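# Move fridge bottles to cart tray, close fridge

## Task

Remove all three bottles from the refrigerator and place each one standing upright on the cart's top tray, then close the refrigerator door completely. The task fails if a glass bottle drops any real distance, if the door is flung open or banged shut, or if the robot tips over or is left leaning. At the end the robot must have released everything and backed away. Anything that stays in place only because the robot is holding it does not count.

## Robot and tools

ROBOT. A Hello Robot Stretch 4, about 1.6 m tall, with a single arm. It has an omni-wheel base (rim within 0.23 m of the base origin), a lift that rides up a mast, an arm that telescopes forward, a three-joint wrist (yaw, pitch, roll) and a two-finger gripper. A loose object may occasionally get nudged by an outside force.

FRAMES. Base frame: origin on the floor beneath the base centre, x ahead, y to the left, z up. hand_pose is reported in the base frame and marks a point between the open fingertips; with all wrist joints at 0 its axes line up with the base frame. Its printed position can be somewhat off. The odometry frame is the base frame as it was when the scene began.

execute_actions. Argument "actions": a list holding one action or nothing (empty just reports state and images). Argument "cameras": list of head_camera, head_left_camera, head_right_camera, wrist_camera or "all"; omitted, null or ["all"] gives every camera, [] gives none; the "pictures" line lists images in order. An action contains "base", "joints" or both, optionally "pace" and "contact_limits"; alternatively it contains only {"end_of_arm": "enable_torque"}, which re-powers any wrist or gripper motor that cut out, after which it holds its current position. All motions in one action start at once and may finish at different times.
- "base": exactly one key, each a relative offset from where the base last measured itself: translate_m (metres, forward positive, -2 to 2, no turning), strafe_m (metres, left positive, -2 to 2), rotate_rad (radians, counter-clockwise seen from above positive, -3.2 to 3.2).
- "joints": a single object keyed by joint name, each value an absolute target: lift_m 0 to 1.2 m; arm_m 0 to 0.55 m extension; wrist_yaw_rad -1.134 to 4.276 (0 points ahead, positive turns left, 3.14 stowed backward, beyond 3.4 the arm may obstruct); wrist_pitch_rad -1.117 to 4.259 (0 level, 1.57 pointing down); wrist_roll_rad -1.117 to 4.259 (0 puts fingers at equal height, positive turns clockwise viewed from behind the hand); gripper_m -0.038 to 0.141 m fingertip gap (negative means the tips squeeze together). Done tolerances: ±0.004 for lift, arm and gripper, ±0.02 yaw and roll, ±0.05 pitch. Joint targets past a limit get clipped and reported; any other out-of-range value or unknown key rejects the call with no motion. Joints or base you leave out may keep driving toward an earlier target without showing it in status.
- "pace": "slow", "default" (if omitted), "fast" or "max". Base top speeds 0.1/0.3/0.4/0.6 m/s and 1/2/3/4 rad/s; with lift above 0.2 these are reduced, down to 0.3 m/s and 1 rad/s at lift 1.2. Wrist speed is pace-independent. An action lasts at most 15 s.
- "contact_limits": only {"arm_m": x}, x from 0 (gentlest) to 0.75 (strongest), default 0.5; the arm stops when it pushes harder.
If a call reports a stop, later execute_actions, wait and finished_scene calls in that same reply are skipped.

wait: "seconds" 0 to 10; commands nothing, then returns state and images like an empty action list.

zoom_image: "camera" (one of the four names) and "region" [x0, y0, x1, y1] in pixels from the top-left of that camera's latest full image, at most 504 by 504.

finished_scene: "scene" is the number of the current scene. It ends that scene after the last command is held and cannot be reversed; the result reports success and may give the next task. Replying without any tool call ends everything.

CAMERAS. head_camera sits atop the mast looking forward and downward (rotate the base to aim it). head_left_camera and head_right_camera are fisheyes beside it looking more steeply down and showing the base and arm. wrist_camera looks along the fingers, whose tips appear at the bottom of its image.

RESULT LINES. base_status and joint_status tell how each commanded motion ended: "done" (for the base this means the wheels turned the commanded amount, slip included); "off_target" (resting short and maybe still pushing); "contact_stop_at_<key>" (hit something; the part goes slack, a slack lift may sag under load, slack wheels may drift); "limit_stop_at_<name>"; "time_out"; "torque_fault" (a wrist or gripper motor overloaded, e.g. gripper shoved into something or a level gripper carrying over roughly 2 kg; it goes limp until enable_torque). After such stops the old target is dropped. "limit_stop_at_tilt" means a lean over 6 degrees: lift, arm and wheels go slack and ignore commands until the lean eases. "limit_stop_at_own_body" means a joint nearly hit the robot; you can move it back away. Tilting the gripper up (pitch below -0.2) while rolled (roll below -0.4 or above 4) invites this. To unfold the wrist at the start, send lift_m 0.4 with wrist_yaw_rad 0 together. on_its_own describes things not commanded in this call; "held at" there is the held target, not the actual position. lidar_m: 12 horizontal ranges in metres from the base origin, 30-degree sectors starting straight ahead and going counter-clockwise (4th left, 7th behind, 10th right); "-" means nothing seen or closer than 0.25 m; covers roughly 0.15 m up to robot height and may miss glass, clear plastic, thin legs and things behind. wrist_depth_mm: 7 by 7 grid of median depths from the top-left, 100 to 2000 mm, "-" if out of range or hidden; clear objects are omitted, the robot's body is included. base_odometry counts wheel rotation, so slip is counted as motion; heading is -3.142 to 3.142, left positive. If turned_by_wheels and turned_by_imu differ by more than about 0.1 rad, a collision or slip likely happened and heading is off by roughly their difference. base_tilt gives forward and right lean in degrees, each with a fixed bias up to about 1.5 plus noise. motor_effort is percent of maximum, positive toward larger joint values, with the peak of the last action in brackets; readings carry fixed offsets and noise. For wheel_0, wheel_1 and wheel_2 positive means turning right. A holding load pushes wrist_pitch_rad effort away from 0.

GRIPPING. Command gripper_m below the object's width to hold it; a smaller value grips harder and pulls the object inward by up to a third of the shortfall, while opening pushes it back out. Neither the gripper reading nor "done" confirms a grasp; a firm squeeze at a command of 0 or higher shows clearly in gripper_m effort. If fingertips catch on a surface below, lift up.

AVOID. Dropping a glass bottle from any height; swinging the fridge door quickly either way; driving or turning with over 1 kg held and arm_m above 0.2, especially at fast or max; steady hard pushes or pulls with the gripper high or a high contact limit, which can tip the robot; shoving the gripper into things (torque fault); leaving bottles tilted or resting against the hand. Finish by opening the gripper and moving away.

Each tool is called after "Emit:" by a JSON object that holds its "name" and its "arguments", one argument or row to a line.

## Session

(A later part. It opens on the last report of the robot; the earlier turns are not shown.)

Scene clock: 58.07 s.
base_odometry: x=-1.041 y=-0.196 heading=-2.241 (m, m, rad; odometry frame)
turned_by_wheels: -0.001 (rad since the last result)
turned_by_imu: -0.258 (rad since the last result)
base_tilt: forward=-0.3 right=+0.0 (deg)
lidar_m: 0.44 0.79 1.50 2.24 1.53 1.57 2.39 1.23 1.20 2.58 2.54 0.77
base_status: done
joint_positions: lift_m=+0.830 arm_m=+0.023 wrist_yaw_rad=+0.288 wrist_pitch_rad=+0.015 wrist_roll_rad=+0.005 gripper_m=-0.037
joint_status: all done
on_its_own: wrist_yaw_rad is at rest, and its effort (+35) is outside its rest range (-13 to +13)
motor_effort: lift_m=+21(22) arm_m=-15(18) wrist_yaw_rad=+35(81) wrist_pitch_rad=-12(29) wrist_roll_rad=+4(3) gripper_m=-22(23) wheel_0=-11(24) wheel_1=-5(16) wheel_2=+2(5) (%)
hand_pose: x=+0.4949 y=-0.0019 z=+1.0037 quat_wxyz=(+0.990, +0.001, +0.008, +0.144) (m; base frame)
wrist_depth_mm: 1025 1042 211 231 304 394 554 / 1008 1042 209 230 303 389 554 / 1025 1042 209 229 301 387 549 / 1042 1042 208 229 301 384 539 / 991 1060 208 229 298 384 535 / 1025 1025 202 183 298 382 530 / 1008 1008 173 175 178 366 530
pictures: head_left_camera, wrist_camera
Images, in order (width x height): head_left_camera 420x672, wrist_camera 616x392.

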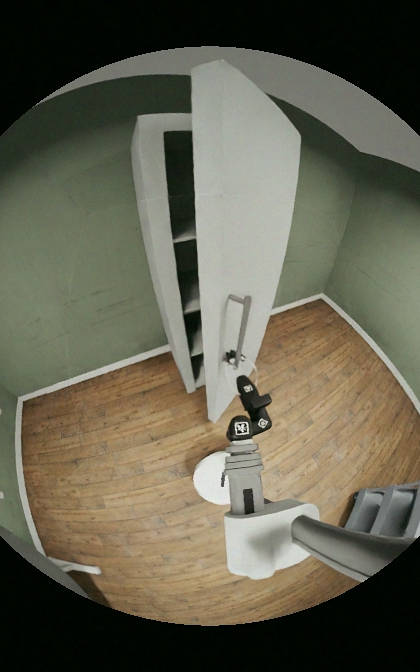

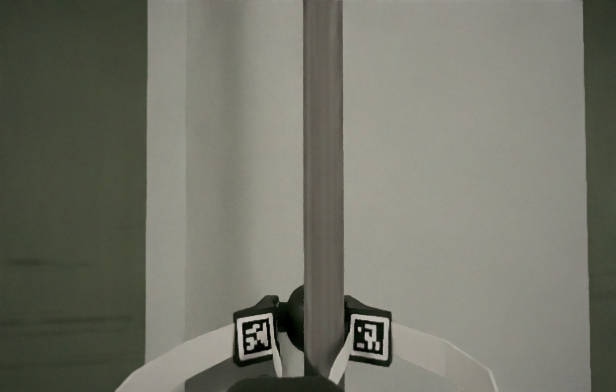

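Release, then push from inside.

Emit:
{"name": "execute_actions", "arguments": {
  "actions": [
    {"joints":{"gripper_m":0.07}}
  ],
  "cameras": []
}}

Emit:
{"name": "execute_actions", "arguments": {
  "actions": [
    {"base":{"translate_m":-0.15},"pace":"slow"}
  ],
  "cameras": []
}}

Emit:
{"name": "execute_actions", "arguments": {
  "actions": [
    {"base":{"strafe_m":0.25},"joints":{"gripper_m":0,"wrist_yaw_rad":0}}
  ],
  "cameras": []
}}

Emit:
{"name": "execute_actions", "arguments": {
  "actions": [
    {"joints":{"arm_m":0.3}}
  ]
}}

Scene clock: 60.00 s.
base_odometry: x=-1.041 y=-0.196 heading=-2.240 (m, m, rad; odometry frame)
turned_by_wheels: +0.001 (rad since the last result)
turned_by_imu: +0.001 (rad since the last result)
base_tilt: forward=-0.3 right=-0.1 (deg)
lidar_m: 0.49 0.79 1.50 2.23 1.53 1.60 2.39 1.21 1.19 2.58 2.55 0.83
base_status: not commanded
joint_positions: lift_m=+0.830 arm_m=+0.021 wrist_yaw_rad=+0.300 wrist_pitch_rad=+0.014 wrist_roll_rad=+0.006 gripper_m=+0.070
joint_status: all done
motor_effort: lift_m=+21(21) arm_m=-8(15) wrist_yaw_rad=+1(36) wrist_pitch_rad=-7(12) wrist_roll_rad=+2(4) gripper_m=-4(19) wheel_0=-7(11) wheel_1=-2(5) wheel_2=+2(2) (%)
hand_pose: x=+0.4937 y=+0.0016 z=+1.0041 quat_wxyz=(+0.989, +0.002, +0.007, +0.149) (m; base frame)
wrist_depth_mm: 1060 1060 283 334 382 449 535 / 1042 1060 282 330 382 445 535 / 1008 1042 281 330 377 442 530 / 1025 1042 281 329 377 439 530 / 1025 1042 279 329 377 436 521 / 1025 1042 235 327 219 436 521 / 1025 270 234 310 351 433 512
pictures: none
No camera images: the call's "cameras" was empty. Leave "cameras" out to get every camera's image.

Scene clock: 62.77 s.
base_odometry: x=-0.948 y=-0.079 heading=-2.241 (m, m, rad; odometry frame)
turned_by_wheels: -0.001 (rad since the last result)
turned_by_imu: +0.001 (rad since the last result)
base_tilt: forward=-0.3 right=+0.0 (deg)
lidar_m: 0.83 0.88 1.63 2.16 1.42 1.53 2.27 2.25 1.12 1.20 2.60 1.08
base_status: done
joint_positions: lift_m=+0.830 arm_m=+0.021 wrist_yaw_rad=+0.300 wrist_pitch_rad=+0.014 wrist_roll_rad=+0.006 gripper_m=+0.070
joint_status: not commanded
motor_effort: lift_m=+21(21) arm_m=-8(8) wrist_yaw_rad=+1(1) wrist_pitch_rad=-7(8) wrist_roll_rad=+1(1) gripper_m=-2(2) wheel_0=-6(9) wheel_1=-5(6) wheel_2=+3(7) (%)
hand_pose: x=+0.4937 y=+0.0016 z=+1.0041 quat_wxyz=(+0.989, +0.002, +0.007, +0.149) (m; base frame)
wrist_depth_mm: 1160 1205 640 647 676 691 1366 / 1160 1160 640 654 676 691 1366 / 1160 1182 640 647 668 691 1397 / 1160 1182 640 640 661 683 1366 / 1118 1205 627 640 654 691 1366 / 1138 1160 621 640 219 683 1366 / 1138 1160 615 634 647 683 1366
pictures: none
No camera images: the call's "cameras" was empty. Leave "cameras" out to get every camera's image.

Scene clock: 64.90 s.
base_odometry: x=-0.752 y=-0.234 heading=-2.241 (m, m, rad; odometry frame)
turned_by_wheels: +0.000 (rad since the last result)
turned_by_imu: +0.000 (rad since the last result)
base_tilt: forward=-0.3 right=-0.1 (deg)
lidar_m: 0.81 1.42 1.57 1.95 1.22 1.25 2.00 2.34 1.33 1.41 2.84 0.98
base_status: done
joint_positions: lift_m=+0.830 arm_m=+0.021 wrist_yaw_rad=+0.000 wrist_pitch_rad=+0.014 wrist_roll_rad=+0.006 gripper_m=+0.000
joint_status: all done
motor_effort: lift_m=+21(21) arm_m=-8(8) wrist_yaw_rad=+0(2) wrist_pitch_rad=-7(7) wrist_roll_rad=+2(2) gripper_m=-6(8) wheel_0=-3(12) wheel_1=+1(11) wheel_2=+0(1) (%)
hand_pose: x=+0.4808 y=-0.0873 z=+1.0041 quat_wxyz=(+1.000, +0.003, +0.007, +0.000) (m; base frame)
wrist_depth_mm: 1008 1098 699 647 732 831 1921 / 1008 1098 699 640 707 809 1983 / 991 1060 691 640 715 809 1983 / 991 1078 683 634 707 809 1921 / 991 1098 683 627 707 798 1863 / 991 1060 683 203 707 788 1863 / 976 1060 182 186 163 788 1921
pictures: none
No camera images: the call's "cameras" was empty. Leave "cameras" out to get every camera's image.

Scene clock: 66.87 s.
base_odometry: x=-0.752 y=-0.234 heading=-2.241 (m, m, rad; odometry frame)
turned_by_wheels: +0.000 (rad since the last result)
turned_by_imu: +0.001 (rad since the last result)
base_tilt: forward=-0.3 right=+0.0 (deg)
lidar_m: 0.80 1.41 1.54 1.95 1.25 1.26 2.02 2.31 1.33 1.43 2.83 1.00
base_status: not commanded
joint_positions: lift_m=+0.830 arm_m=+0.299 wrist_yaw_rad=+0.000 wrist_pitch_rad=+0.013 wrist_roll_rad=+0.006 gripper_m=+0.000
joint_status: all done
motor_effort: lift_m=+21(21) arm_m=+8(8) wrist_yaw_rad=+0(1) wrist_pitch_rad=-8(7) wrist_roll_rad=+1(2) gripper_m=-5(4) wheel_0=-3(3) wheel_1=+1(1) wheel_2=+0(0) (%)
hand_pose: x=+0.7580 y=-0.0874 z=+1.0042 quat_wxyz=(+1.000, +0.003, +0.007, +0.000) (m; base frame)
wrist_depth_mm: 798 854 332 359 407 459 525 / 798 842 330 359 404 459 525 / 798 842 329 357 404 455 521 / 788 831 329 357 402 455 521 / 788 831 327 353 402 449 512 / 788 831 320 202 397 445 512 / 778 820 182 185 163 449 504
pictures: head_camera, head_left_camera, head_right_camera, wrist_camera
Images, in order (width x height): head_camera 420x560, head_left_camera 420x672, head_right_camera 420x672, wrist_camera 616x392.

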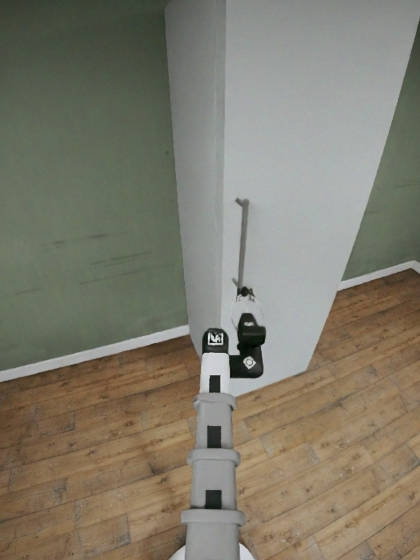

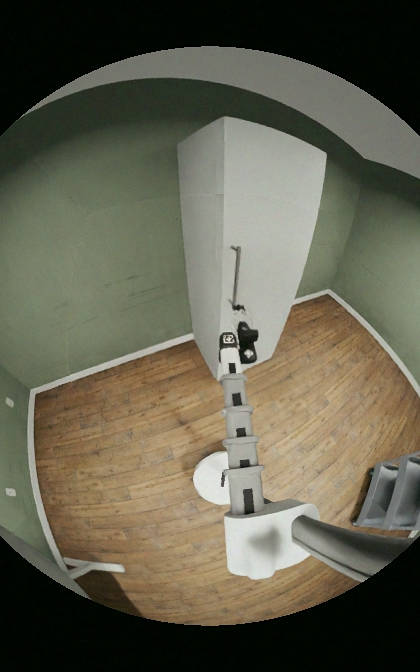

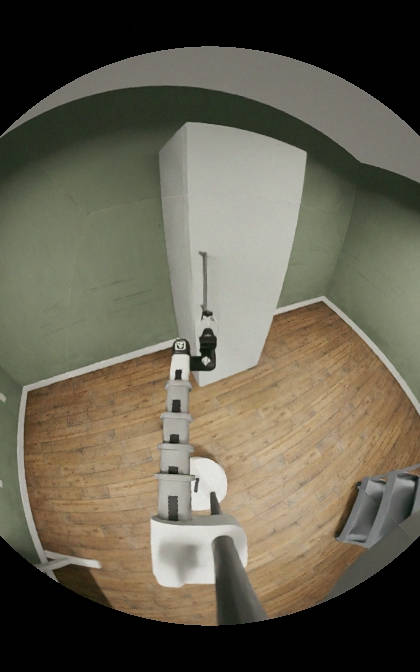

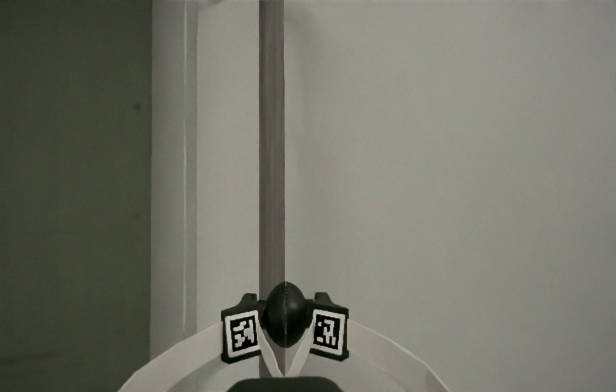

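Emit:
{"name": "execute_actions", "arguments": {
  "actions": [
    {"base":{"rotate_rad":0.35},"joints":{"arm_m":0.2,"wrist_yaw_rad":0.2,"gripper_m":0.06}}
  ],
  "cameras": []
}}

Emit:
{"name": "execute_actions", "arguments": {
  "actions": [
    {"base":{"strafe_m":-0.33}}
  ],
  "cameras": ["wrist_camera","head_camera"]
}}

Scene clock: 68.57 s.
base_odometry: x=-0.752 y=-0.234 heading=-1.891 (m, m, rad; odometry frame)
turned_by_wheels: +0.349 (rad since the last result)
turned_by_imu: +0.353 (rad since the last result)
base_tilt: forward=-0.2 right=+0.0 (deg)
lidar_m: 1.17 1.46 1.96 1.93 1.22 1.60 2.34 1.32 1.34 2.85 1.15 0.81
base_status: done
joint_positions: lift_m=+0.830 arm_m=+0.201 wrist_yaw_rad=+0.200 wrist_pitch_rad=+0.013 wrist_roll_rad=+0.006 gripper_m=+0.060
joint_status: all done
motor_effort: lift_m=+21(21) arm_m=-8(8) wrist_yaw_rad=-1(4) wrist_pitch_rad=-7(6) wrist_roll_rad=+2(2) gripper_m=-2(9) wheel_0=-5(11) wheel_1=-3(7) wheel_2=+0(7) (%)
hand_pose: x=+0.6724 y=-0.0283 z=+1.0042 quat_wxyz=(+0.995, +0.002, +0.007, +0.100) (m; base frame)
wrist_depth_mm: 1042 1025 1008 976 946 691 436 / 1042 1025 991 960 946 691 436 / 1008 1008 991 946 931 699 436 / 1042 1008 991 946 960 715 439 / 1025 1008 976 946 917 699 436 / 1025 1008 976 976 917 699 439 / 1025 991 976 931 917 654 436
pictures: none
No camera images: the call's "cameras" was empty. Leave "cameras" out to get every camera's image.

Scene clock: 71.00 s.
base_odometry: x=-1.066 y=-0.130 heading=-1.891 (m, m, rad; odometry frame)
turned_by_wheels: +0.000 (rad since the last result)
turned_by_imu: +0.001 (rad since the last result)
base_tilt: forward=-0.5 right=+0.1 (deg)
lidar_m: 0.73 1.48 1.98 2.17 1.54 2.06 2.34 1.13 1.15 2.52 2.04 0.84
base_status: done
joint_positions: lift_m=+0.830 arm_m=+0.201 wrist_yaw_rad=+0.200 wrist_pitch_rad=+0.013 wrist_roll_rad=+0.006 gripper_m=+0.060
joint_status: not commanded
motor_effort: lift_m=+20(21) arm_m=-8(8) wrist_yaw_rad=-1(0) wrist_pitch_rad=-8(8) wrist_roll_rad=+2(1) gripper_m=-3(4) wheel_0=+3(13) wheel_1=-2(9) wheel_2=+0(0) (%)
hand_pose: x=+0.6724 y=-0.0283 z=+1.0042 quat_wxyz=(+0.995, +0.002, +0.007, +0.100) (m; base frame)
wrist_depth_mm: 1060 1042 1008 349 342 332 327 / 1042 1025 1008 347 340 332 325 / 1060 1025 991 345 338 332 325 / 1042 1025 991 343 336 329 324 / 1060 1008 976 343 336 327 322 / 1042 991 349 343 332 327 322 / 1042 991 976 281 332 327 319
pictures: head_camera, wrist_camera
Images, in order (width x height): head_camera 420x560, wrist_camera 616x392.

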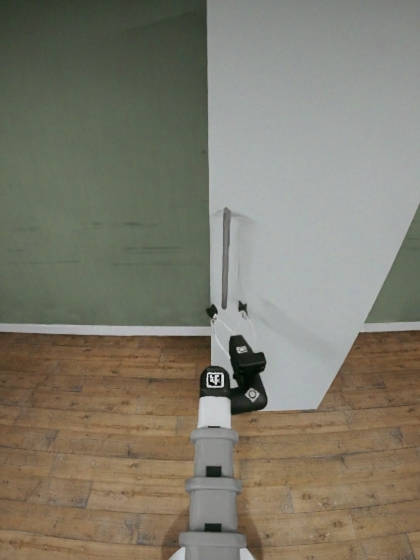

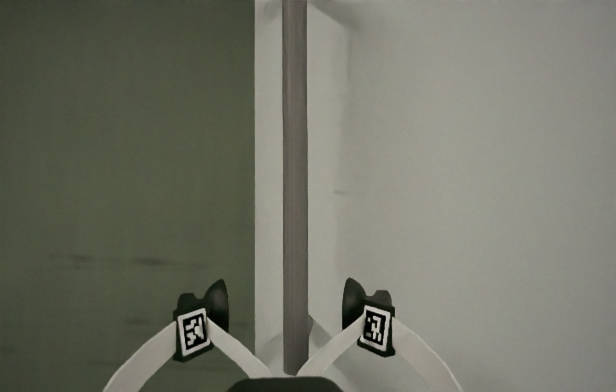

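Emit:
{"name": "execute_actions", "arguments": {
  "actions": [
    {"base":{"strafe_m":0.015},"joints":{"arm_m":0.315}}
  ],
  "cameras": ["wrist_camera"]
}}

Emit:
{"name": "execute_actions", "arguments": {
  "actions": [
    {"joints":{"arm_m":0.325,"gripper_m":-0.038}}
  ],
  "cameras": ["wrist_camera"]
}}

Emit:
{"name": "execute_actions", "arguments": {
  "actions": [
    {"joints":{"arm_m":0.2,"wrist_yaw_rad":0.25},"pace":"slow","contact_limits":{"arm_m":0.75}}
  ],
  "cameras": ["wrist_camera","head_left_camera"]
}}

Scene clock: 72.57 s.
base_odometry: x=-1.051 y=-0.135 heading=-1.892 (m, m, rad; odometry frame)
turned_by_wheels: -0.001 (rad since the last result)
turned_by_imu: -0.001 (rad since the last result)
base_tilt: forward=-0.3 right=-0.1 (deg)
lidar_m: 0.73 1.47 1.96 2.17 1.55 2.06 2.34 1.14 1.16 2.52 2.09 0.82
base_status: done
joint_positions: lift_m=+0.830 arm_m=+0.312 wrist_yaw_rad=+0.187 wrist_pitch_rad=+0.013 wrist_roll_rad=+0.006 gripper_m=+0.060
joint_status: all done
on_its_own: wrist_yaw_rad is at rest, and its effort (+36) is outside its rest range (-13 to +13)
motor_effort: lift_m=+20(20) arm_m=+15(15) wrist_yaw_rad=+36(36) wrist_pitch_rad=-7(7) wrist_roll_rad=+1(2) gripper_m=-3(3) wheel_0=-5(11) wheel_1=+1(8) wheel_2=-9(8) (%)
hand_pose: x=+0.7829 y=-0.0322 z=+1.0044 quat_wxyz=(+0.996, +0.002, +0.007, +0.093) (m; base frame)
wrist_depth_mm: 917 904 246 240 236 231 228 / 931 904 245 238 235 230 228 / 931 904 243 238 234 230 227 / 917 904 243 236 233 228 225 / 917 891 243 236 232 227 224 / 917 891 208 235 229 227 224 / 904 878 238 168 230 225 223
pictures: wrist_camera
Images, in order (width x height): wrist_camera 616x392.

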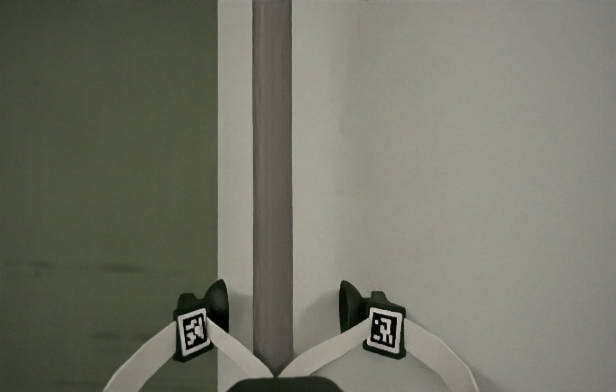

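Scene clock: 74.23 s.
base_odometry: x=-1.051 y=-0.135 heading=-1.892 (m, m, rad; odometry frame)
turned_by_wheels: +0.001 (rad since the last result)
turned_by_imu: +0.005 (rad since the last result)
base_tilt: forward=-0.4 right=+0.1 (deg)
lidar_m: 0.73 1.47 1.97 2.18 1.55 2.07 2.35 1.14 1.17 2.53 2.05 0.83
base_status: not commanded
joint_positions: lift_m=+0.830 arm_m=+0.323 wrist_yaw_rad=+0.199 wrist_pitch_rad=+0.014 wrist_roll_rad=+0.006 gripper_m=-0.038
joint_status: all done
motor_effort: lift_m=+20(20) arm_m=+10(20) wrist_yaw_rad=+3(45) wrist_pitch_rad=-8(20) wrist_roll_rad=+1(2) gripper_m=-15(17) wheel_0=-3(5) wheel_1=+2(2) wheel_2=-6(15) (%)
hand_pose: x=+0.7942 y=-0.0287 z=+1.0042 quat_wxyz=(+0.995, +0.002, +0.007, +0.099) (m; base frame)
wrist_depth_mm: 917 917 878 168 221 217 212 / 931 904 866 168 222 216 211 / 917 891 878 167 221 216 211 / 904 904 866 167 220 215 211 / 904 878 878 167 219 214 211 / 904 878 229 167 218 213 210 / 904 155 174 164 175 212 208
pictures: wrist_camera
Images, in order (width x height): wrist_camera 616x392.

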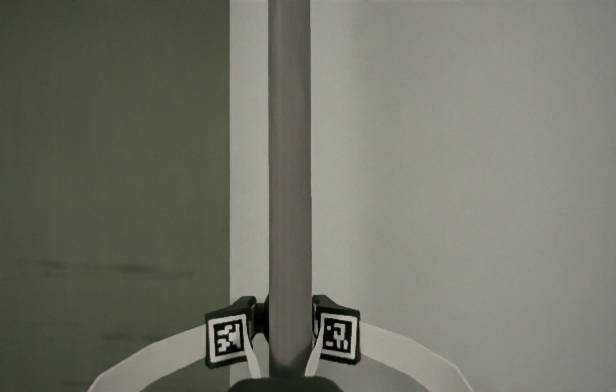

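Scene clock: 76.77 s.
base_odometry: x=-1.051 y=-0.135 heading=-1.892 (m, m, rad; odometry frame)
turned_by_wheels: +0.000 (rad since the last result)
turned_by_imu: -0.093 (rad since the last result)
base_tilt: forward=-0.1 right=-0.1 (deg)
lidar_m: 0.65 1.42 1.80 2.22 1.53 1.86 2.36 1.18 1.17 2.56 2.26 0.75
base_status: not commanded
joint_positions: lift_m=+0.830 arm_m=+0.201 wrist_yaw_rad=+0.245 wrist_pitch_rad=+0.013 wrist_roll_rad=+0.006 gripper_m=-0.037
joint_status: all done
on_its_own: wrist_yaw_rad is at rest, and its effort (+15) is outside its rest range (-13 to +13)
motor_effort: lift_m=+19(20) arm_m=-8(24) wrist_yaw_rad=+15(59) wrist_pitch_rad=-8(25) wrist_roll_rad=+2(3) gripper_m=-17(30) wheel_0=-2(11) wheel_1=-3(12) wheel_2=-1(26) (%)
contact_limits: arm_m 0.75
hand_pose: x=+0.6734 y=-0.0148 z=+1.0044 quat_wxyz=(+0.992, +0.002, +0.007, +0.122) (m; base frame)
wrist_depth_mm: 1025 1008 230 232 241 248 254 / 991 976 229 230 239 247 254 / 1008 976 229 230 239 246 253 / 1008 976 229 228 237 244 251 / 991 976 227 229 236 244 250 / 1008 960 225 182 236 242 249 / 976 960 174 168 174 242 247
pictures: head_left_camera, wrist_camera
Images, in order (width x height): head_left_camera 420x672, wrist_camera 616x392.

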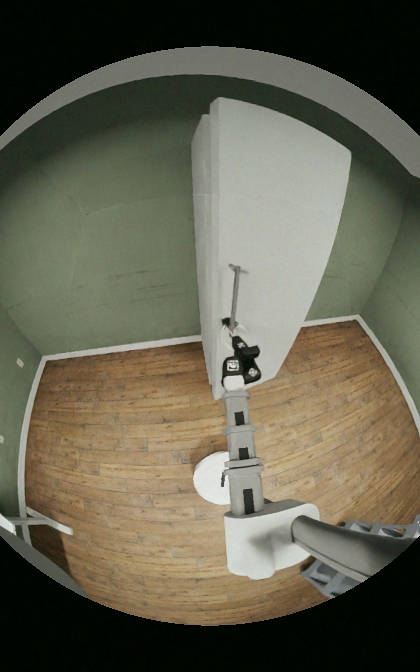

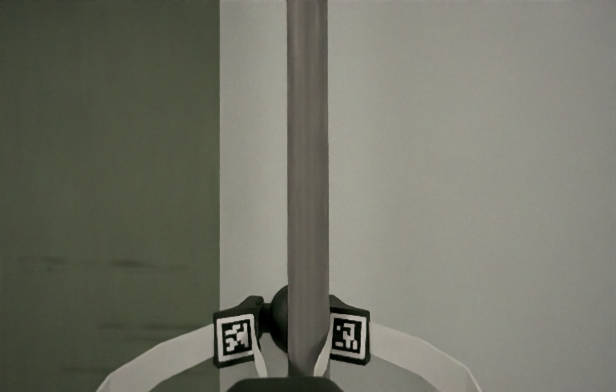

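Emit:
{"name": "execute_actions", "arguments": {
  "actions": [
    {"base":{"strafe_m":-0.13},"joints":{"arm_m":0.02,"wrist_yaw_rad":0.35},"pace":"slow"}
  ],
  "cameras": ["wrist_camera","head_left_camera"]
}}

Scene clock: 80.17 s.
base_odometry: x=-1.175 y=-0.094 heading=-1.893 (m, m, rad; odometry frame)
turned_by_wheels: -0.001 (rad since the last result)
turned_by_imu: +0.000 (rad since the last result)
base_tilt: forward=+0.0 right=-0.1 (deg)
lidar_m: 0.45 1.44 1.83 2.34 1.64 2.05 2.35 1.09 1.10 2.42 2.28 0.66
base_status: done
joint_positions: lift_m=+0.830 arm_m=+0.022 wrist_yaw_rad=+0.331 wrist_pitch_rad=+0.014 wrist_roll_rad=+0.006 gripper_m=-0.037
joint_status: all done
on_its_own: wrist_yaw_rad is at rest, and its effort (+54) is outside its rest range (-13 to +13)
motor_effort: lift_m=+19(19) arm_m=-14(13) wrist_yaw_rad=+54(53) wrist_pitch_rad=-10(10) wrist_roll_rad=+2(1) gripper_m=-19(20) wheel_0=-9(10) wheel_1=-3(14) wheel_2=+0(2) (%)
hand_pose: x=+0.4946 y=+0.0112 z=+1.0041 quat_wxyz=(+0.986, +0.002, +0.008, +0.165) (m; base frame)
wrist_depth_mm: 1281 1229 223 226 262 294 329 / 1281 1229 220 226 260 293 329 / 1255 1205 221 224 258 290 327 / 1255 1205 220 223 258 291 325 / 1229 1205 219 223 256 289 322 / 1229 1205 215 184 253 287 320 / 1255 1182 172 170 241 272 319
pictures: head_left_camera, wrist_camera
Images, in order (width x height): head_left_camera 420x672, wrist_camera 616x392.

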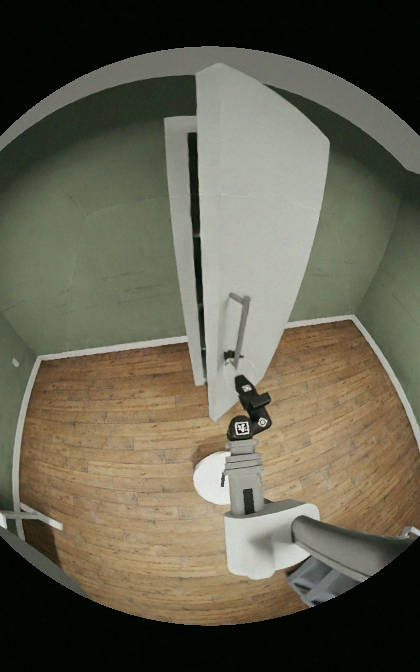

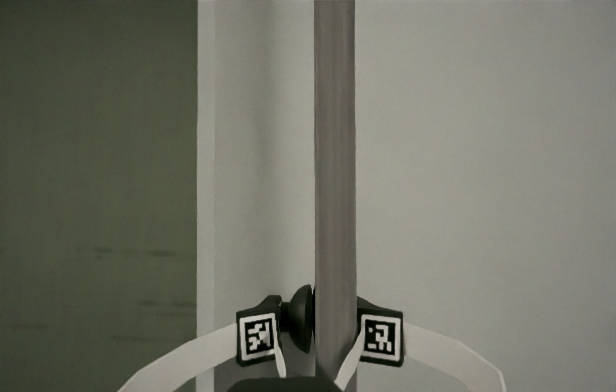

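Emit:
{"name": "execute_actions", "arguments": {
  "actions": [
    {"base":{"strafe_m":-0.2},"joints":{"wrist_yaw_rad":0.7},"pace":"slow"}
  ],
  "cameras": ["wrist_camera"]
}}

Emit:
{"name": "execute_actions", "arguments": {
  "actions": [
    {"base":{"translate_m":-0.07},"pace":"slow"}
  ],
  "cameras": []
}}

Emit:
{"name": "execute_actions", "arguments": {
  "actions": [
    {"base":{"strafe_m":-0.12},"pace":"slow"}
  ],
  "cameras": ["wrist_camera","head_right_camera"]
}}

Scene clock: 83.90 s.
base_odometry: x=-1.364 y=-0.031 heading=-1.891 (m, m, rad; odometry frame)
turned_by_wheels: +0.002 (rad since the last result)
turned_by_imu: -0.171 (rad since the last result)
base_tilt: forward=-0.4 right=+0.0 (deg)
lidar_m: 0.40 0.41 1.65 2.47 1.74 1.91 2.35 1.01 1.00 2.31 2.29 1.67
base_status: done
joint_positions: lift_m=+0.830 arm_m=+0.020 wrist_yaw_rad=+0.720 wrist_pitch_rad=+0.013 wrist_roll_rad=+0.006 gripper_m=-0.038
joint_status: all done
on_its_own: wrist_yaw_rad is at rest, and its effort (-56) is outside its rest range (-13 to +13)
motor_effort: lift_m=+19(19) arm_m=-1(14) wrist_yaw_rad=-56(93) wrist_pitch_rad=-5(10) wrist_roll_rad=+1(3) gripper_m=-14(21) wheel_0=+13(23) wheel_1=+7(26) wheel_2=+1(5) (%)
hand_pose: x=+0.4656 y=+0.1244 z=+1.0044 quat_wxyz=(+0.936, +0.000, +0.007, +0.352) (m; base frame)
wrist_depth_mm: 1708 215 216 236 253 271 287 / 1661 214 216 235 251 271 290 / 1708 213 216 235 251 268 286 / 1708 213 213 233 250 267 285 / 1618 211 213 233 248 266 283 / 1708 211 174 204 248 266 283 / 1618 165 169 182 156 264 282
pictures: wrist_camera
Images, in order (width x height): wrist_camera 616x392.

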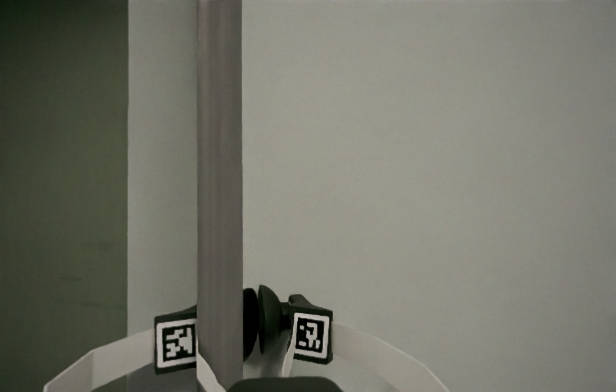

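Scene clock: 85.87 s.
base_odometry: x=-1.343 y=+0.035 heading=-1.893 (m, m, rad; odometry frame)
turned_by_wheels: -0.002 (rad since the last result)
turned_by_imu: -0.001 (rad since the last result)
base_tilt: forward=-0.3 right=+0.0 (deg)
lidar_m: 0.44 0.45 1.71 2.45 1.70 1.90 2.26 0.98 0.95 2.32 2.33 1.78
base_status: done
joint_positions: lift_m=+0.830 arm_m=+0.020 wrist_yaw_rad=+0.683 wrist_pitch_rad=+0.014 wrist_roll_rad=+0.006 gripper_m=-0.037
joint_status: not commanded
on_its_own: wrist_yaw_rad is at rest, and its effort (+49) is outside its rest range (-13 to +13)
motor_effort: lift_m=+19(19) arm_m=-1(1) wrist_yaw_rad=+49(57) wrist_pitch_rad=-7(8) wrist_roll_rad=+2(1) gripper_m=-20(22) wheel_0=-19(18) wheel_1=-10(9) wheel_2=+7(7) (%)
hand_pose: x=+0.4700 y=+0.1142 z=+1.0042 quat_wxyz=(+0.942, +0.000, +0.007, +0.335) (m; base frame)
wrist_depth_mm: 1661 1499 220 226 264 301 342 / 1618 1499 219 226 263 300 340 / 1661 1499 218 224 263 297 336 / 1618 1499 216 224 262 297 336 / 1576 1464 216 222 259 294 334 / 1576 1464 211 184 253 293 329 / 1576 1499 173 168 180 282 329
pictures: none
No camera images: the call's "cameras" was empty. Leave "cameras" out to get every camera's image.

Scene clock: 88.23 s.
base_odometry: x=-1.456 y=+0.073 heading=-1.892 (m, m, rad; odometry frame)
turned_by_wheels: +0.000 (rad since the last result)
turned_by_imu: +0.001 (rad since the last result)
base_tilt: forward=-0.4 right=+0.1 (deg)
lidar_m: 0.42 0.42 1.75 2.56 1.83 2.06 2.24 0.88 0.86 2.20 2.21 1.80
base_status: done
joint_positions: lift_m=+0.830 arm_m=+0.020 wrist_yaw_rad=+0.702 wrist_pitch_rad=+0.013 wrist_roll_rad=+0.006 gripper_m=-0.037
joint_status: not commanded
motor_effort: lift_m=+19(19) arm_m=-1(1) wrist_yaw_rad=-6(49) wrist_pitch_rad=-7(8) wrist_roll_rad=+2(1) gripper_m=-19(20) wheel_0=+6(15) wheel_1=-1(15) wheel_2=-2(7) (%)
hand_pose: x=+0.4678 y=+0.1195 z=+1.0044 quat_wxyz=(+0.939, +0.000, +0.007, +0.344) (m; base frame)
wrist_depth_mm: 1756 202 211 247 291 351 436 / 1708 201 211 246 290 347 433 / 1708 200 210 245 289 345 427 / 1756 198 209 245 286 345 427 / 1708 198 208 242 283 343 424 / 1756 197 200 185 282 340 421 / 1708 154 174 176 172 338 418
pictures: head_right_camera, wrist_camera
Images, in order (width x height): head_right_camera 420x672, wrist_camera 616x392.

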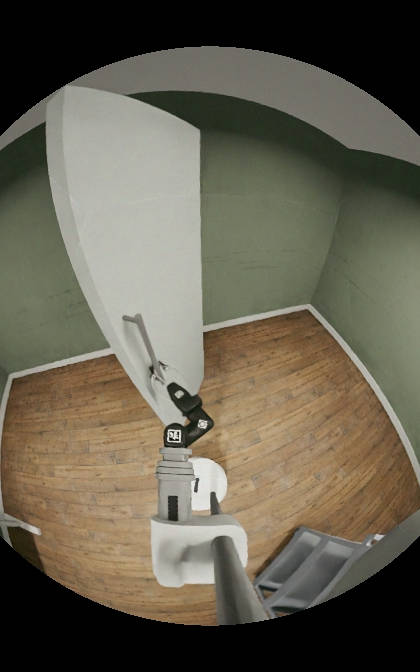

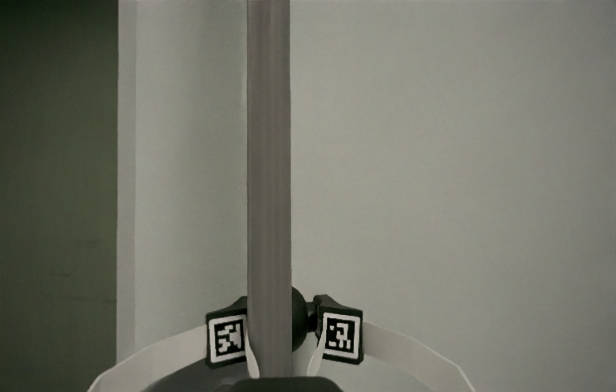

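Emit:
{"name": "execute_actions", "arguments": {
  "actions": [
    {"base":{"strafe_m":-0.12},"pace":"slow"}
  ],
  "cameras": []
}}

Emit:
{"name": "execute_actions", "arguments": {
  "actions": [
    {"base":{"strafe_m":-0.12},"joints":{"arm_m":0.07,"wrist_yaw_rad":0.85},"pace":"slow"}
  ],
  "cameras": ["wrist_camera","head_right_camera"]
}}

Scene clock: 90.77 s.
base_odometry: x=-1.570 y=+0.111 heading=-1.892 (m, m, rad; odometry frame)
turned_by_wheels: +0.000 (rad since the last result)
turned_by_imu: +0.001 (rad since the last result)
base_tilt: forward=-0.3 right=+0.0 (deg)
lidar_m: 0.41 0.40 1.79 2.69 1.91 2.19 0.98 0.78 0.77 2.11 2.10 1.86
base_status: done
joint_positions: lift_m=+0.830 arm_m=+0.020 wrist_yaw_rad=+0.704 wrist_pitch_rad=+0.013 wrist_roll_rad=+0.006 gripper_m=-0.038
joint_status: not commanded
motor_effort: lift_m=+19(19) arm_m=-1(1) wrist_yaw_rad=-11(20) wrist_pitch_rad=-5(6) wrist_roll_rad=+2(1) gripper_m=-13(17) wheel_0=+9(15) wheel_1=+1(8) wheel_2=-5(4) (%)
hand_pose: x=+0.4675 y=+0.1200 z=+1.0044 quat_wxyz=(+0.939, +0.000, +0.007, +0.345) (m; base frame)
wrist_depth_mm: 1808 180 198 263 340 473 1098 / 1863 179 197 260 336 469 1078 / 1756 179 196 259 336 469 1078 / 1756 179 195 258 332 466 1078 / 1808 178 195 257 332 462 1078 / 1808 178 173 195 329 459 1078 / 1756 155 168 179 167 452 1060
pictures: none
No camera images: the call's "cameras" was empty. Leave "cameras" out to get every camera's image.

Scene clock: 93.40 s.
base_odometry: x=-1.684 y=+0.149 heading=-1.891 (m, m, rad; odometry frame)
turned_by_wheels: +0.001 (rad since the last result)
turned_by_imu: +0.062 (rad since the last result)
base_tilt: forward=-0.4 right=+0.0 (deg)
lidar_m: 0.62 0.43 1.91 2.77 2.02 2.38 0.84 0.69 0.70 1.99 1.99 1.81
base_status: done
joint_positions: lift_m=+0.830 arm_m=+0.068 wrist_yaw_rad=+0.861 wrist_pitch_rad=+0.013 wrist_roll_rad=+0.006 gripper_m=-0.038
joint_status: all done
on_its_own: wrist_yaw_rad is at rest, and its effort (-32) is outside its rest range (-13 to +13)
motor_effort: lift_m=+19(19) arm_m=+13(17) wrist_yaw_rad=-32(49) wrist_pitch_rad=-6(7) wrist_roll_rad=+1(1) gripper_m=-12(21) wheel_0=+11(19) wheel_1=+4(5) wheel_2=-8(8) (%)
hand_pose: x=+0.4928 y=+0.1618 z=+1.0045 quat_wxyz=(+0.909, +0.000, +0.007, +0.417) (m; base frame)
wrist_depth_mm: - 189 151 251 301 373 492 / - 188 150 249 298 370 477 / - 187 149 248 298 368 473 / - 187 148 248 294 366 466 / - 186 148 247 296 362 462 / - 183 148 204 291 357 459 / - 167 146 181 160 357 466
pictures: head_right_camera, wrist_camera
Images, in order (width x height): head_right_camera 420x672, wrist_camera 616x392.

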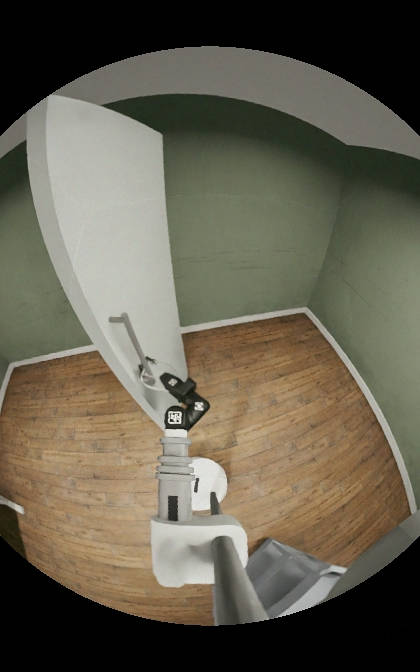

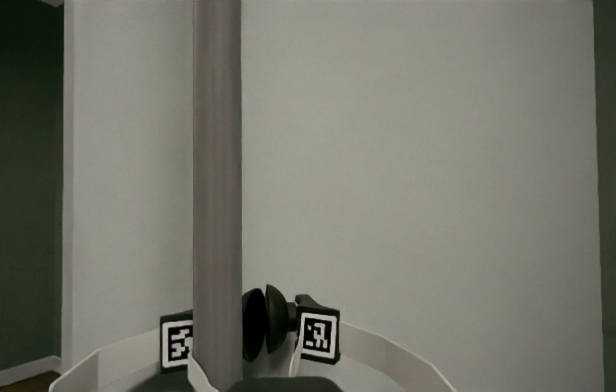

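Emit:
{"name": "execute_actions", "arguments": {
  "actions": [
    {"base":{"rotate_rad":-0.25},"joints":{"wrist_yaw_rad":1.0,"arm_m":0.06},"pace":"slow"}
  ],
  "cameras": ["wrist_camera"]
}}

Emit:
{"name": "execute_actions", "arguments": {
  "actions": [
    {"joints":{"gripper_m":0.09}}
  ],
  "cameras": ["wrist_camera","head_left_camera"]
}}

Scene clock: 95.47 s.
base_odometry: x=-1.684 y=+0.150 heading=-2.141 (m, m, rad; odometry frame)
turned_by_wheels: -0.250 (rad since the last result)
turned_by_imu: -0.251 (rad since the last result)
base_tilt: forward=-0.4 right=-0.1 (deg)
lidar_m: 1.64 0.38 1.11 2.41 2.01 2.09 2.23 0.73 0.69 2.06 1.99 2.13
base_status: done
joint_positions: lift_m=+0.830 arm_m=+0.060 wrist_yaw_rad=+1.000 wrist_pitch_rad=+0.014 wrist_roll_rad=+0.006 gripper_m=-0.038
joint_status: all done
motor_effort: lift_m=+19(19) arm_m=-3(13) wrist_yaw_rad=+0(48) wrist_pitch_rad=-7(8) wrist_roll_rad=+1(1) gripper_m=-17(19) wheel_0=+2(17) wheel_1=+1(12) wheel_2=+0(6) (%)
hand_pose: x=+0.4608 y=+0.1955 z=+1.0043 quat_wxyz=(+0.878, -0.001, +0.007, +0.479) (m; base frame)
wrist_depth_mm: 175 172 192 272 382 1138 1078 / 174 172 191 270 382 1118 1078 / 173 171 191 268 377 627 1078 / 172 170 190 266 375 621 1042 / 170 169 189 266 370 609 1060 / 169 169 172 196 366 609 1060 / 168 156 168 178 167 597 1060
pictures: wrist_camera
Images, in order (width x height): wrist_camera 616x392.

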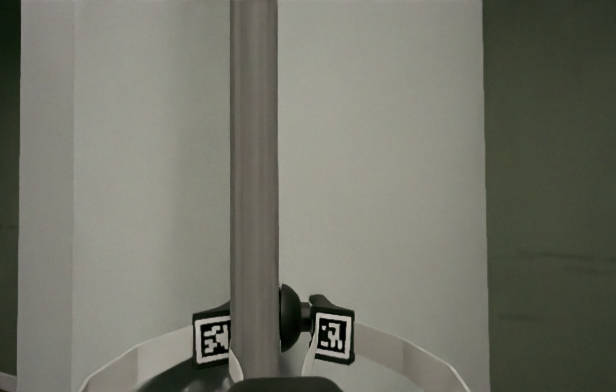

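Scene clock: 97.43 s.
base_odometry: x=-1.684 y=+0.150 heading=-2.141 (m, m, rad; odometry frame)
turned_by_wheels: +0.000 (rad since the last result)
turned_by_imu: +0.001 (rad since the last result)
base_tilt: forward=-0.3 right=+0.0 (deg)
lidar_m: 1.63 0.41 1.12 2.42 2.01 2.09 2.24 0.72 0.69 2.06 2.00 2.11
base_status: not commanded
joint_positions: lift_m=+0.830 arm_m=+0.060 wrist_yaw_rad=+0.999 wrist_pitch_rad=+0.013 wrist_roll_rad=+0.006 gripper_m=+0.090
joint_status: all done
motor_effort: lift_m=+19(19) arm_m=-3(3) wrist_yaw_rad=+4(12) wrist_pitch_rad=-7(8) wrist_roll_rad=+1(1) gripper_m=+1(20) wheel_0=+1(2) wheel_1=+2(1) wheel_2=-1(1) (%)
hand_pose: x=+0.4610 y=+0.1952 z=+1.0043 quat_wxyz=(+0.878, -0.001, +0.007, +0.479) (m; base frame)
wrist_depth_mm: 173 190 163 294 404 1138 1060 / 172 189 162 291 402 1118 1078 / 171 188 161 290 397 1138 1078 / 170 187 160 287 394 627 1078 / 170 187 159 287 394 615 1060 / 170 186 158 265 392 615 1060 / 168 172 157 255 334 603 1060
pictures: head_left_camera, wrist_camera
Images, in order (width x height): head_left_camera 420x672, wrist_camera 616x392.

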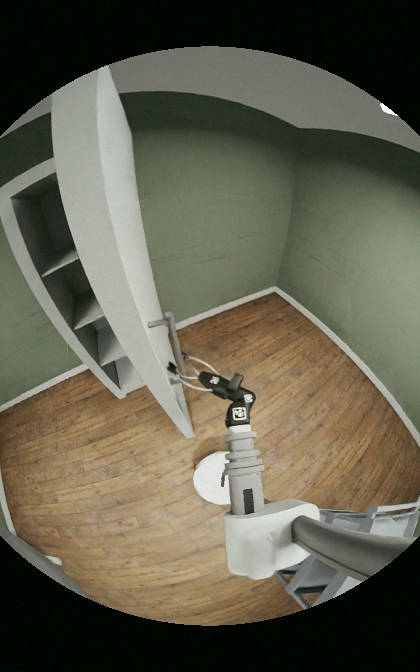

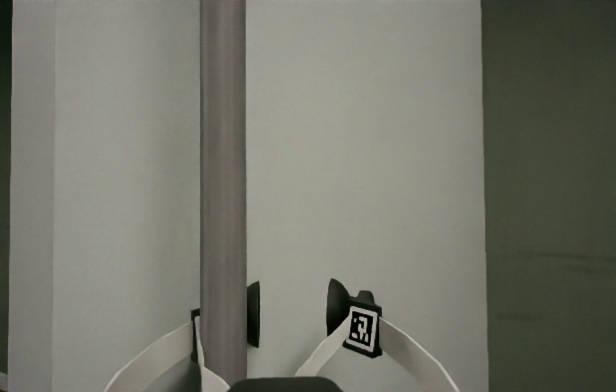

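Emit:
{"name": "execute_actions", "arguments": {
  "actions": [
    {"base":{"strafe_m":-0.04},"joints":{"arm_m":0.0,"gripper_m":0.14},"pace":"slow"}
  ],
  "cameras": ["wrist_camera","head_left_camera"]
}}

Scene clock: 100.67 s.
base_odometry: x=-1.717 y=+0.171 heading=-2.141 (m, m, rad; odometry frame)
turned_by_wheels: +0.000 (rad since the last result)
turned_by_imu: +0.001 (rad since the last result)
base_tilt: forward=-0.3 right=+0.0 (deg)
lidar_m: 1.67 0.70 0.61 2.44 2.05 2.16 2.21 0.70 0.66 2.00 1.96 2.07
base_status: done
joint_positions: lift_m=+0.830 arm_m=+0.004 wrist_yaw_rad=+1.000 wrist_pitch_rad=+0.014 wrist_roll_rad=+0.006 gripper_m=+0.140
joint_status: arm_m off_target (ended at +0.004, target +0.000); the others done
joint sent to its limit — the command would take arm_m past its lower limit, so that joint was sent only as far as its limit.
motor_effort: lift_m=+19(19) arm_m=-8(9) wrist_yaw_rad=+2(20) wrist_pitch_rad=-8(8) wrist_roll_rad=+1(1) gripper_m=+0(1) wheel_0=+5(10) wheel_1=-4(7) wheel_2=-1(0) (%)
hand_pose: x=+0.4045 y=+0.1954 z=+1.0043 quat_wxyz=(+0.878, -0.001, +0.007, +0.479) (m; base frame)
wrist_depth_mm: - 484 521 569 627 1182 1138 / - 480 521 569 621 1205 1118 / - 484 525 564 634 1205 1118 / - 477 517 564 621 1182 1118 / - 477 517 564 615 1160 1118 / - 208 512 559 591 1182 1118 / - 466 500 166 615 1182 1098
pictures: head_left_camera, wrist_camera
Images, in order (width x height): head_left_camera 420x672, wrist_camera 616x392.

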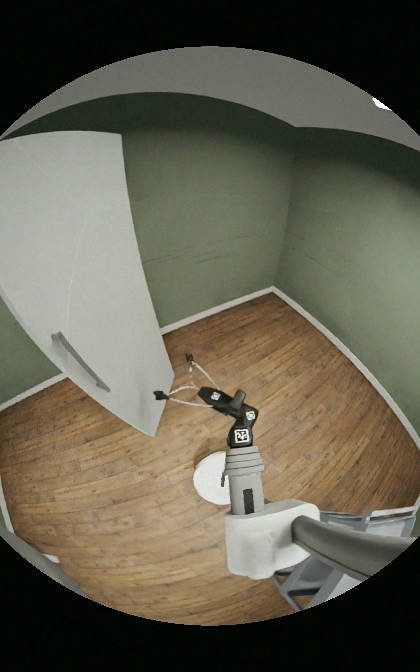

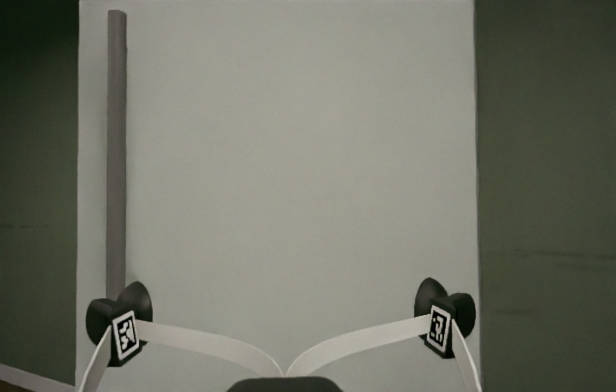

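Emit:
{"name": "execute_actions", "arguments": {
  "actions": [
    {"base":{"rotate_rad":0.55},"joints":{"wrist_yaw_rad":0}}
  ],
  "cameras": ["head_left_camera","head_camera"]
}}

Scene clock: 102.07 s.
base_odometry: x=-1.717 y=+0.171 heading=-1.592 (m, m, rad; odometry frame)
turned_by_wheels: +0.549 (rad since the last result)
turned_by_imu: +0.554 (rad since the last result)
base_tilt: forward=-0.3 right=+0.0 (deg)
lidar_m: 0.79 0.71 2.50 2.05 2.17 0.96 0.69 0.66 2.01 1.96 2.09 1.66
base_status: done
joint_positions: lift_m=+0.830 arm_m=+0.004 wrist_yaw_rad=+0.000 wrist_pitch_rad=+0.014 wrist_roll_rad=+0.006 gripper_m=+0.140
joint_status: all done
motor_effort: lift_m=+19(19) arm_m=-8(8) wrist_yaw_rad=+0(7) wrist_pitch_rad=-5(9) wrist_roll_rad=+1(1) gripper_m=-1(1) wheel_0=-5(9) wheel_1=-2(7) wheel_2=-3(8) (%)
hand_pose: x=+0.4635 y=-0.0873 z=+1.0043 quat_wxyz=(+1.000, +0.003, +0.007, +0.000) (m; base frame)
wrist_depth_mm: 508 569 647 741 1366 1366 1366 / 504 564 640 750 1336 1366 1336 / 500 569 634 741 1336 1366 1308 / 508 564 640 732 1366 1336 1336 / 500 554 634 741 1336 1336 1308 / 500 208 640 732 1336 1336 1336 / 496 539 597 166 1336 1308 1336
pictures: head_camera, head_left_camera
Images, in order (width x height): head_camera 420x560, head_left_camera 420x672.

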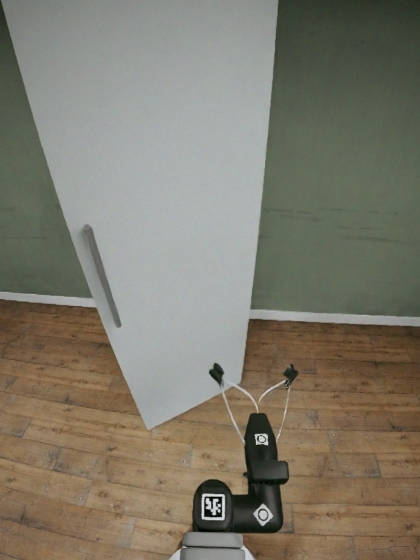

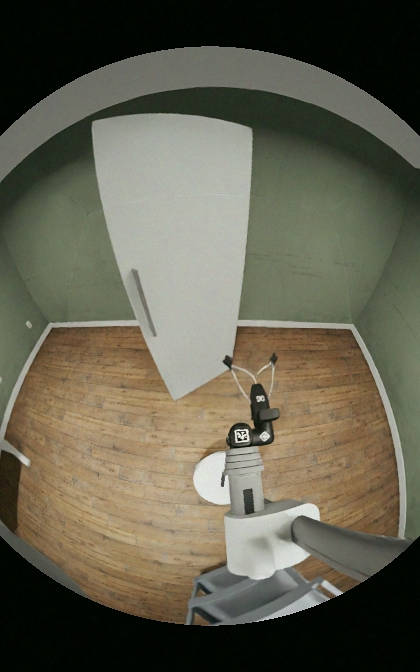

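Try to get around it.

Emit:
{"name": "execute_actions", "arguments": {
  "actions": [
    {"base":{"strafe_m":0.58},"joints":{"gripper_m":0},"pace":"fast"}
  ],
  "cameras": ["head_left_camera","head_camera"]
}}

Scene clock: 104.90 s.
base_odometry: x=-1.137 y=+0.159 heading=-1.592 (m, m, rad; odometry frame)
turned_by_wheels: +0.000 (rad since the last result)
turned_by_imu: +0.001 (rad since the last result)
base_tilt: forward=-0.3 right=+0.0 (deg)
lidar_m: 0.90 1.78 2.29 1.47 1.52 2.14 2.10 0.94 1.00 2.53 2.21 1.00
base_status: done
joint_positions: lift_m=+0.830 arm_m=+0.004 wrist_yaw_rad=+0.000 wrist_pitch_rad=+0.014 wrist_roll_rad=+0.006 gripper_m=+0.000
joint_status: all done
motor_effort: lift_m=+19(19) arm_m=-8(8) wrist_yaw_rad=+0(1) wrist_pitch_rad=-7(7) wrist_roll_rad=+1(1) gripper_m=-7(4) wheel_0=-3(14) wheel_1=+0(11) wheel_2=+0(3) (%)
hand_pose: x=+0.4634 y=-0.0874 z=+1.0043 quat_wxyz=(+1.000, +0.003, +0.007, +0.000) (m; base frame)
wrist_depth_mm: 1430 1430 1430 750 741 778 788 / 1397 1397 1397 741 750 759 778 / 1430 1397 1397 732 741 759 778 / 1397 1366 1397 732 741 750 778 / 1397 1397 1366 723 741 750 768 / 1366 1397 1366 203 732 750 768 / 1366 1397 181 185 163 750 759
pictures: head_camera, head_left_camera
Images, in order (width x height): head_camera 420x560, head_left_camera 420x672.

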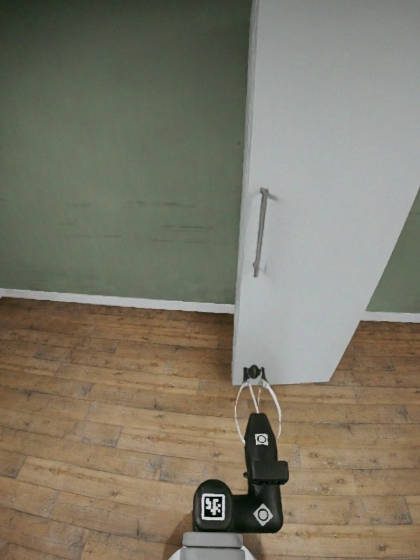

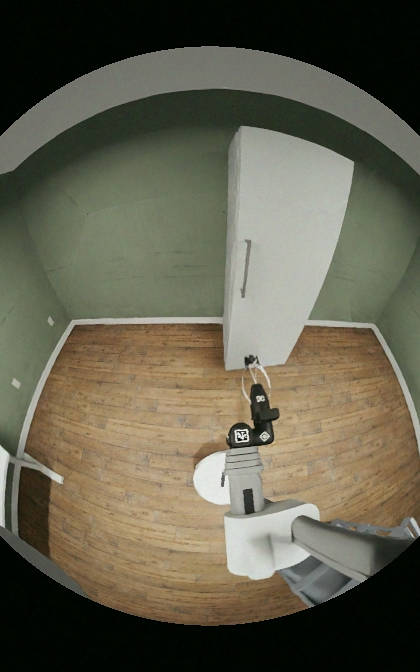

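Emit:
{"name": "execute_actions", "arguments": {
  "actions": [
    {"base":{"translate_m":0.19},"joints":{"gripper_m":0.06,"wrist_yaw_rad":0.2}}
  ],
  "cameras": []
}}

Emit:
{"name": "execute_actions", "arguments": {
  "actions": [
    {"base":{"strafe_m":-0.11},"joints":{"arm_m":0.2}}
  ],
  "cameras": ["wrist_camera","head_camera"]
}}

Scene clock: 107.37 s.
base_odometry: x=-1.141 y=-0.031 heading=-1.592 (m, m, rad; odometry frame)
turned_by_wheels: +0.001 (rad since the last result)
turned_by_imu: +0.001 (rad since the last result)
base_tilt: forward=-0.3 right=+0.0 (deg)
lidar_m: 0.79 1.57 2.27 1.49 1.52 2.25 2.30 1.10 1.17 2.55 1.95 0.87
base_status: done
joint_positions: lift_m=+0.830 arm_m=+0.004 wrist_yaw_rad=+0.200 wrist_pitch_rad=+0.014 wrist_roll_rad=+0.006 gripper_m=+0.060
joint_status: all done
motor_effort: lift_m=+19(19) arm_m=-8(8) wrist_yaw_rad=+1(4) wrist_pitch_rad=-6(6) wrist_roll_rad=+1(1) gripper_m=-3(5) wheel_0=+6(9) wheel_1=+4(6) wheel_2=-1(11) (%)
hand_pose: x=+0.4750 y=-0.0284 z=+1.0043 quat_wxyz=(+0.995, +0.002, +0.007, +0.100) (m; base frame)
wrist_depth_mm: 1430 1366 1308 1255 580 554 530 / 1430 1366 1308 1229 569 544 525 / 1397 1336 1281 1229 574 554 525 / 1397 1308 1255 1229 574 544 525 / 1430 1336 1308 1229 569 549 525 / 1397 1336 1255 1229 504 549 525 / 1430 1308 1255 1160 559 539 521
pictures: none
No camera images: the call's "cameras" was empty. Leave "cameras" out to get every camera's image.

Scene clock: 109.07 s.
base_odometry: x=-1.251 y=-0.029 heading=-1.591 (m, m, rad; odometry frame)
turned_by_wheels: +0.000 (rad since the last result)
turned_by_imu: +0.001 (rad since the last result)
base_tilt: forward=-0.4 right=+0.0 (deg)
lidar_m: 0.78 1.56 2.25 1.61 1.65 2.32 1.09 1.05 1.12 2.44 1.95 0.85
base_status: done
joint_positions: lift_m=+0.830 arm_m=+0.199 wrist_yaw_rad=+0.200 wrist_pitch_rad=+0.013 wrist_roll_rad=+0.006 gripper_m=+0.060
joint_status: all done
motor_effort: lift_m=+19(19) arm_m=+8(8) wrist_yaw_rad=+0(1) wrist_pitch_rad=-7(8) wrist_roll_rad=+1(1) gripper_m=-3(3) wheel_0=+2(13) wheel_1=-1(8) wheel_2=+0(0) (%)
hand_pose: x=+0.6696 y=-0.0284 z=+1.0044 quat_wxyz=(+0.995, +0.002, +0.007, +0.100) (m; base frame)
wrist_depth_mm: 1229 1138 1098 394 379 362 351 / 1182 1138 1078 392 379 362 349 / 1229 1118 1078 389 377 359 347 / 1205 1138 1078 389 375 359 345 / 1205 1118 1078 389 377 362 343 / 1205 1118 1025 384 368 357 345 / 1160 1078 1042 382 368 353 345
pictures: head_camera, wrist_camera
Images, in order (width x height): head_camera 420x560, wrist_camera 616x392.

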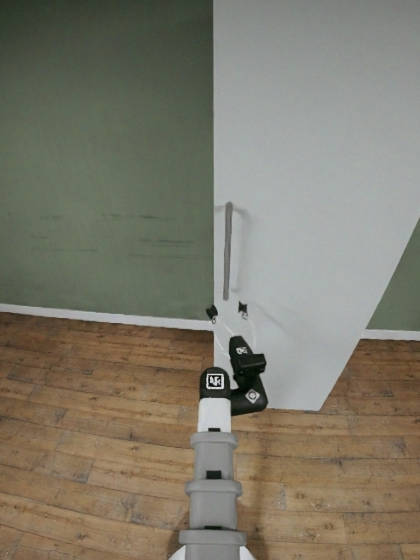

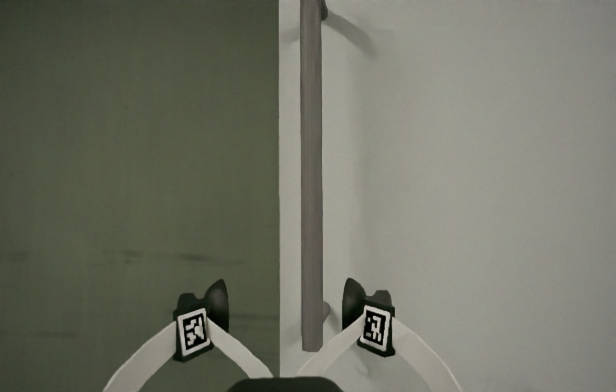

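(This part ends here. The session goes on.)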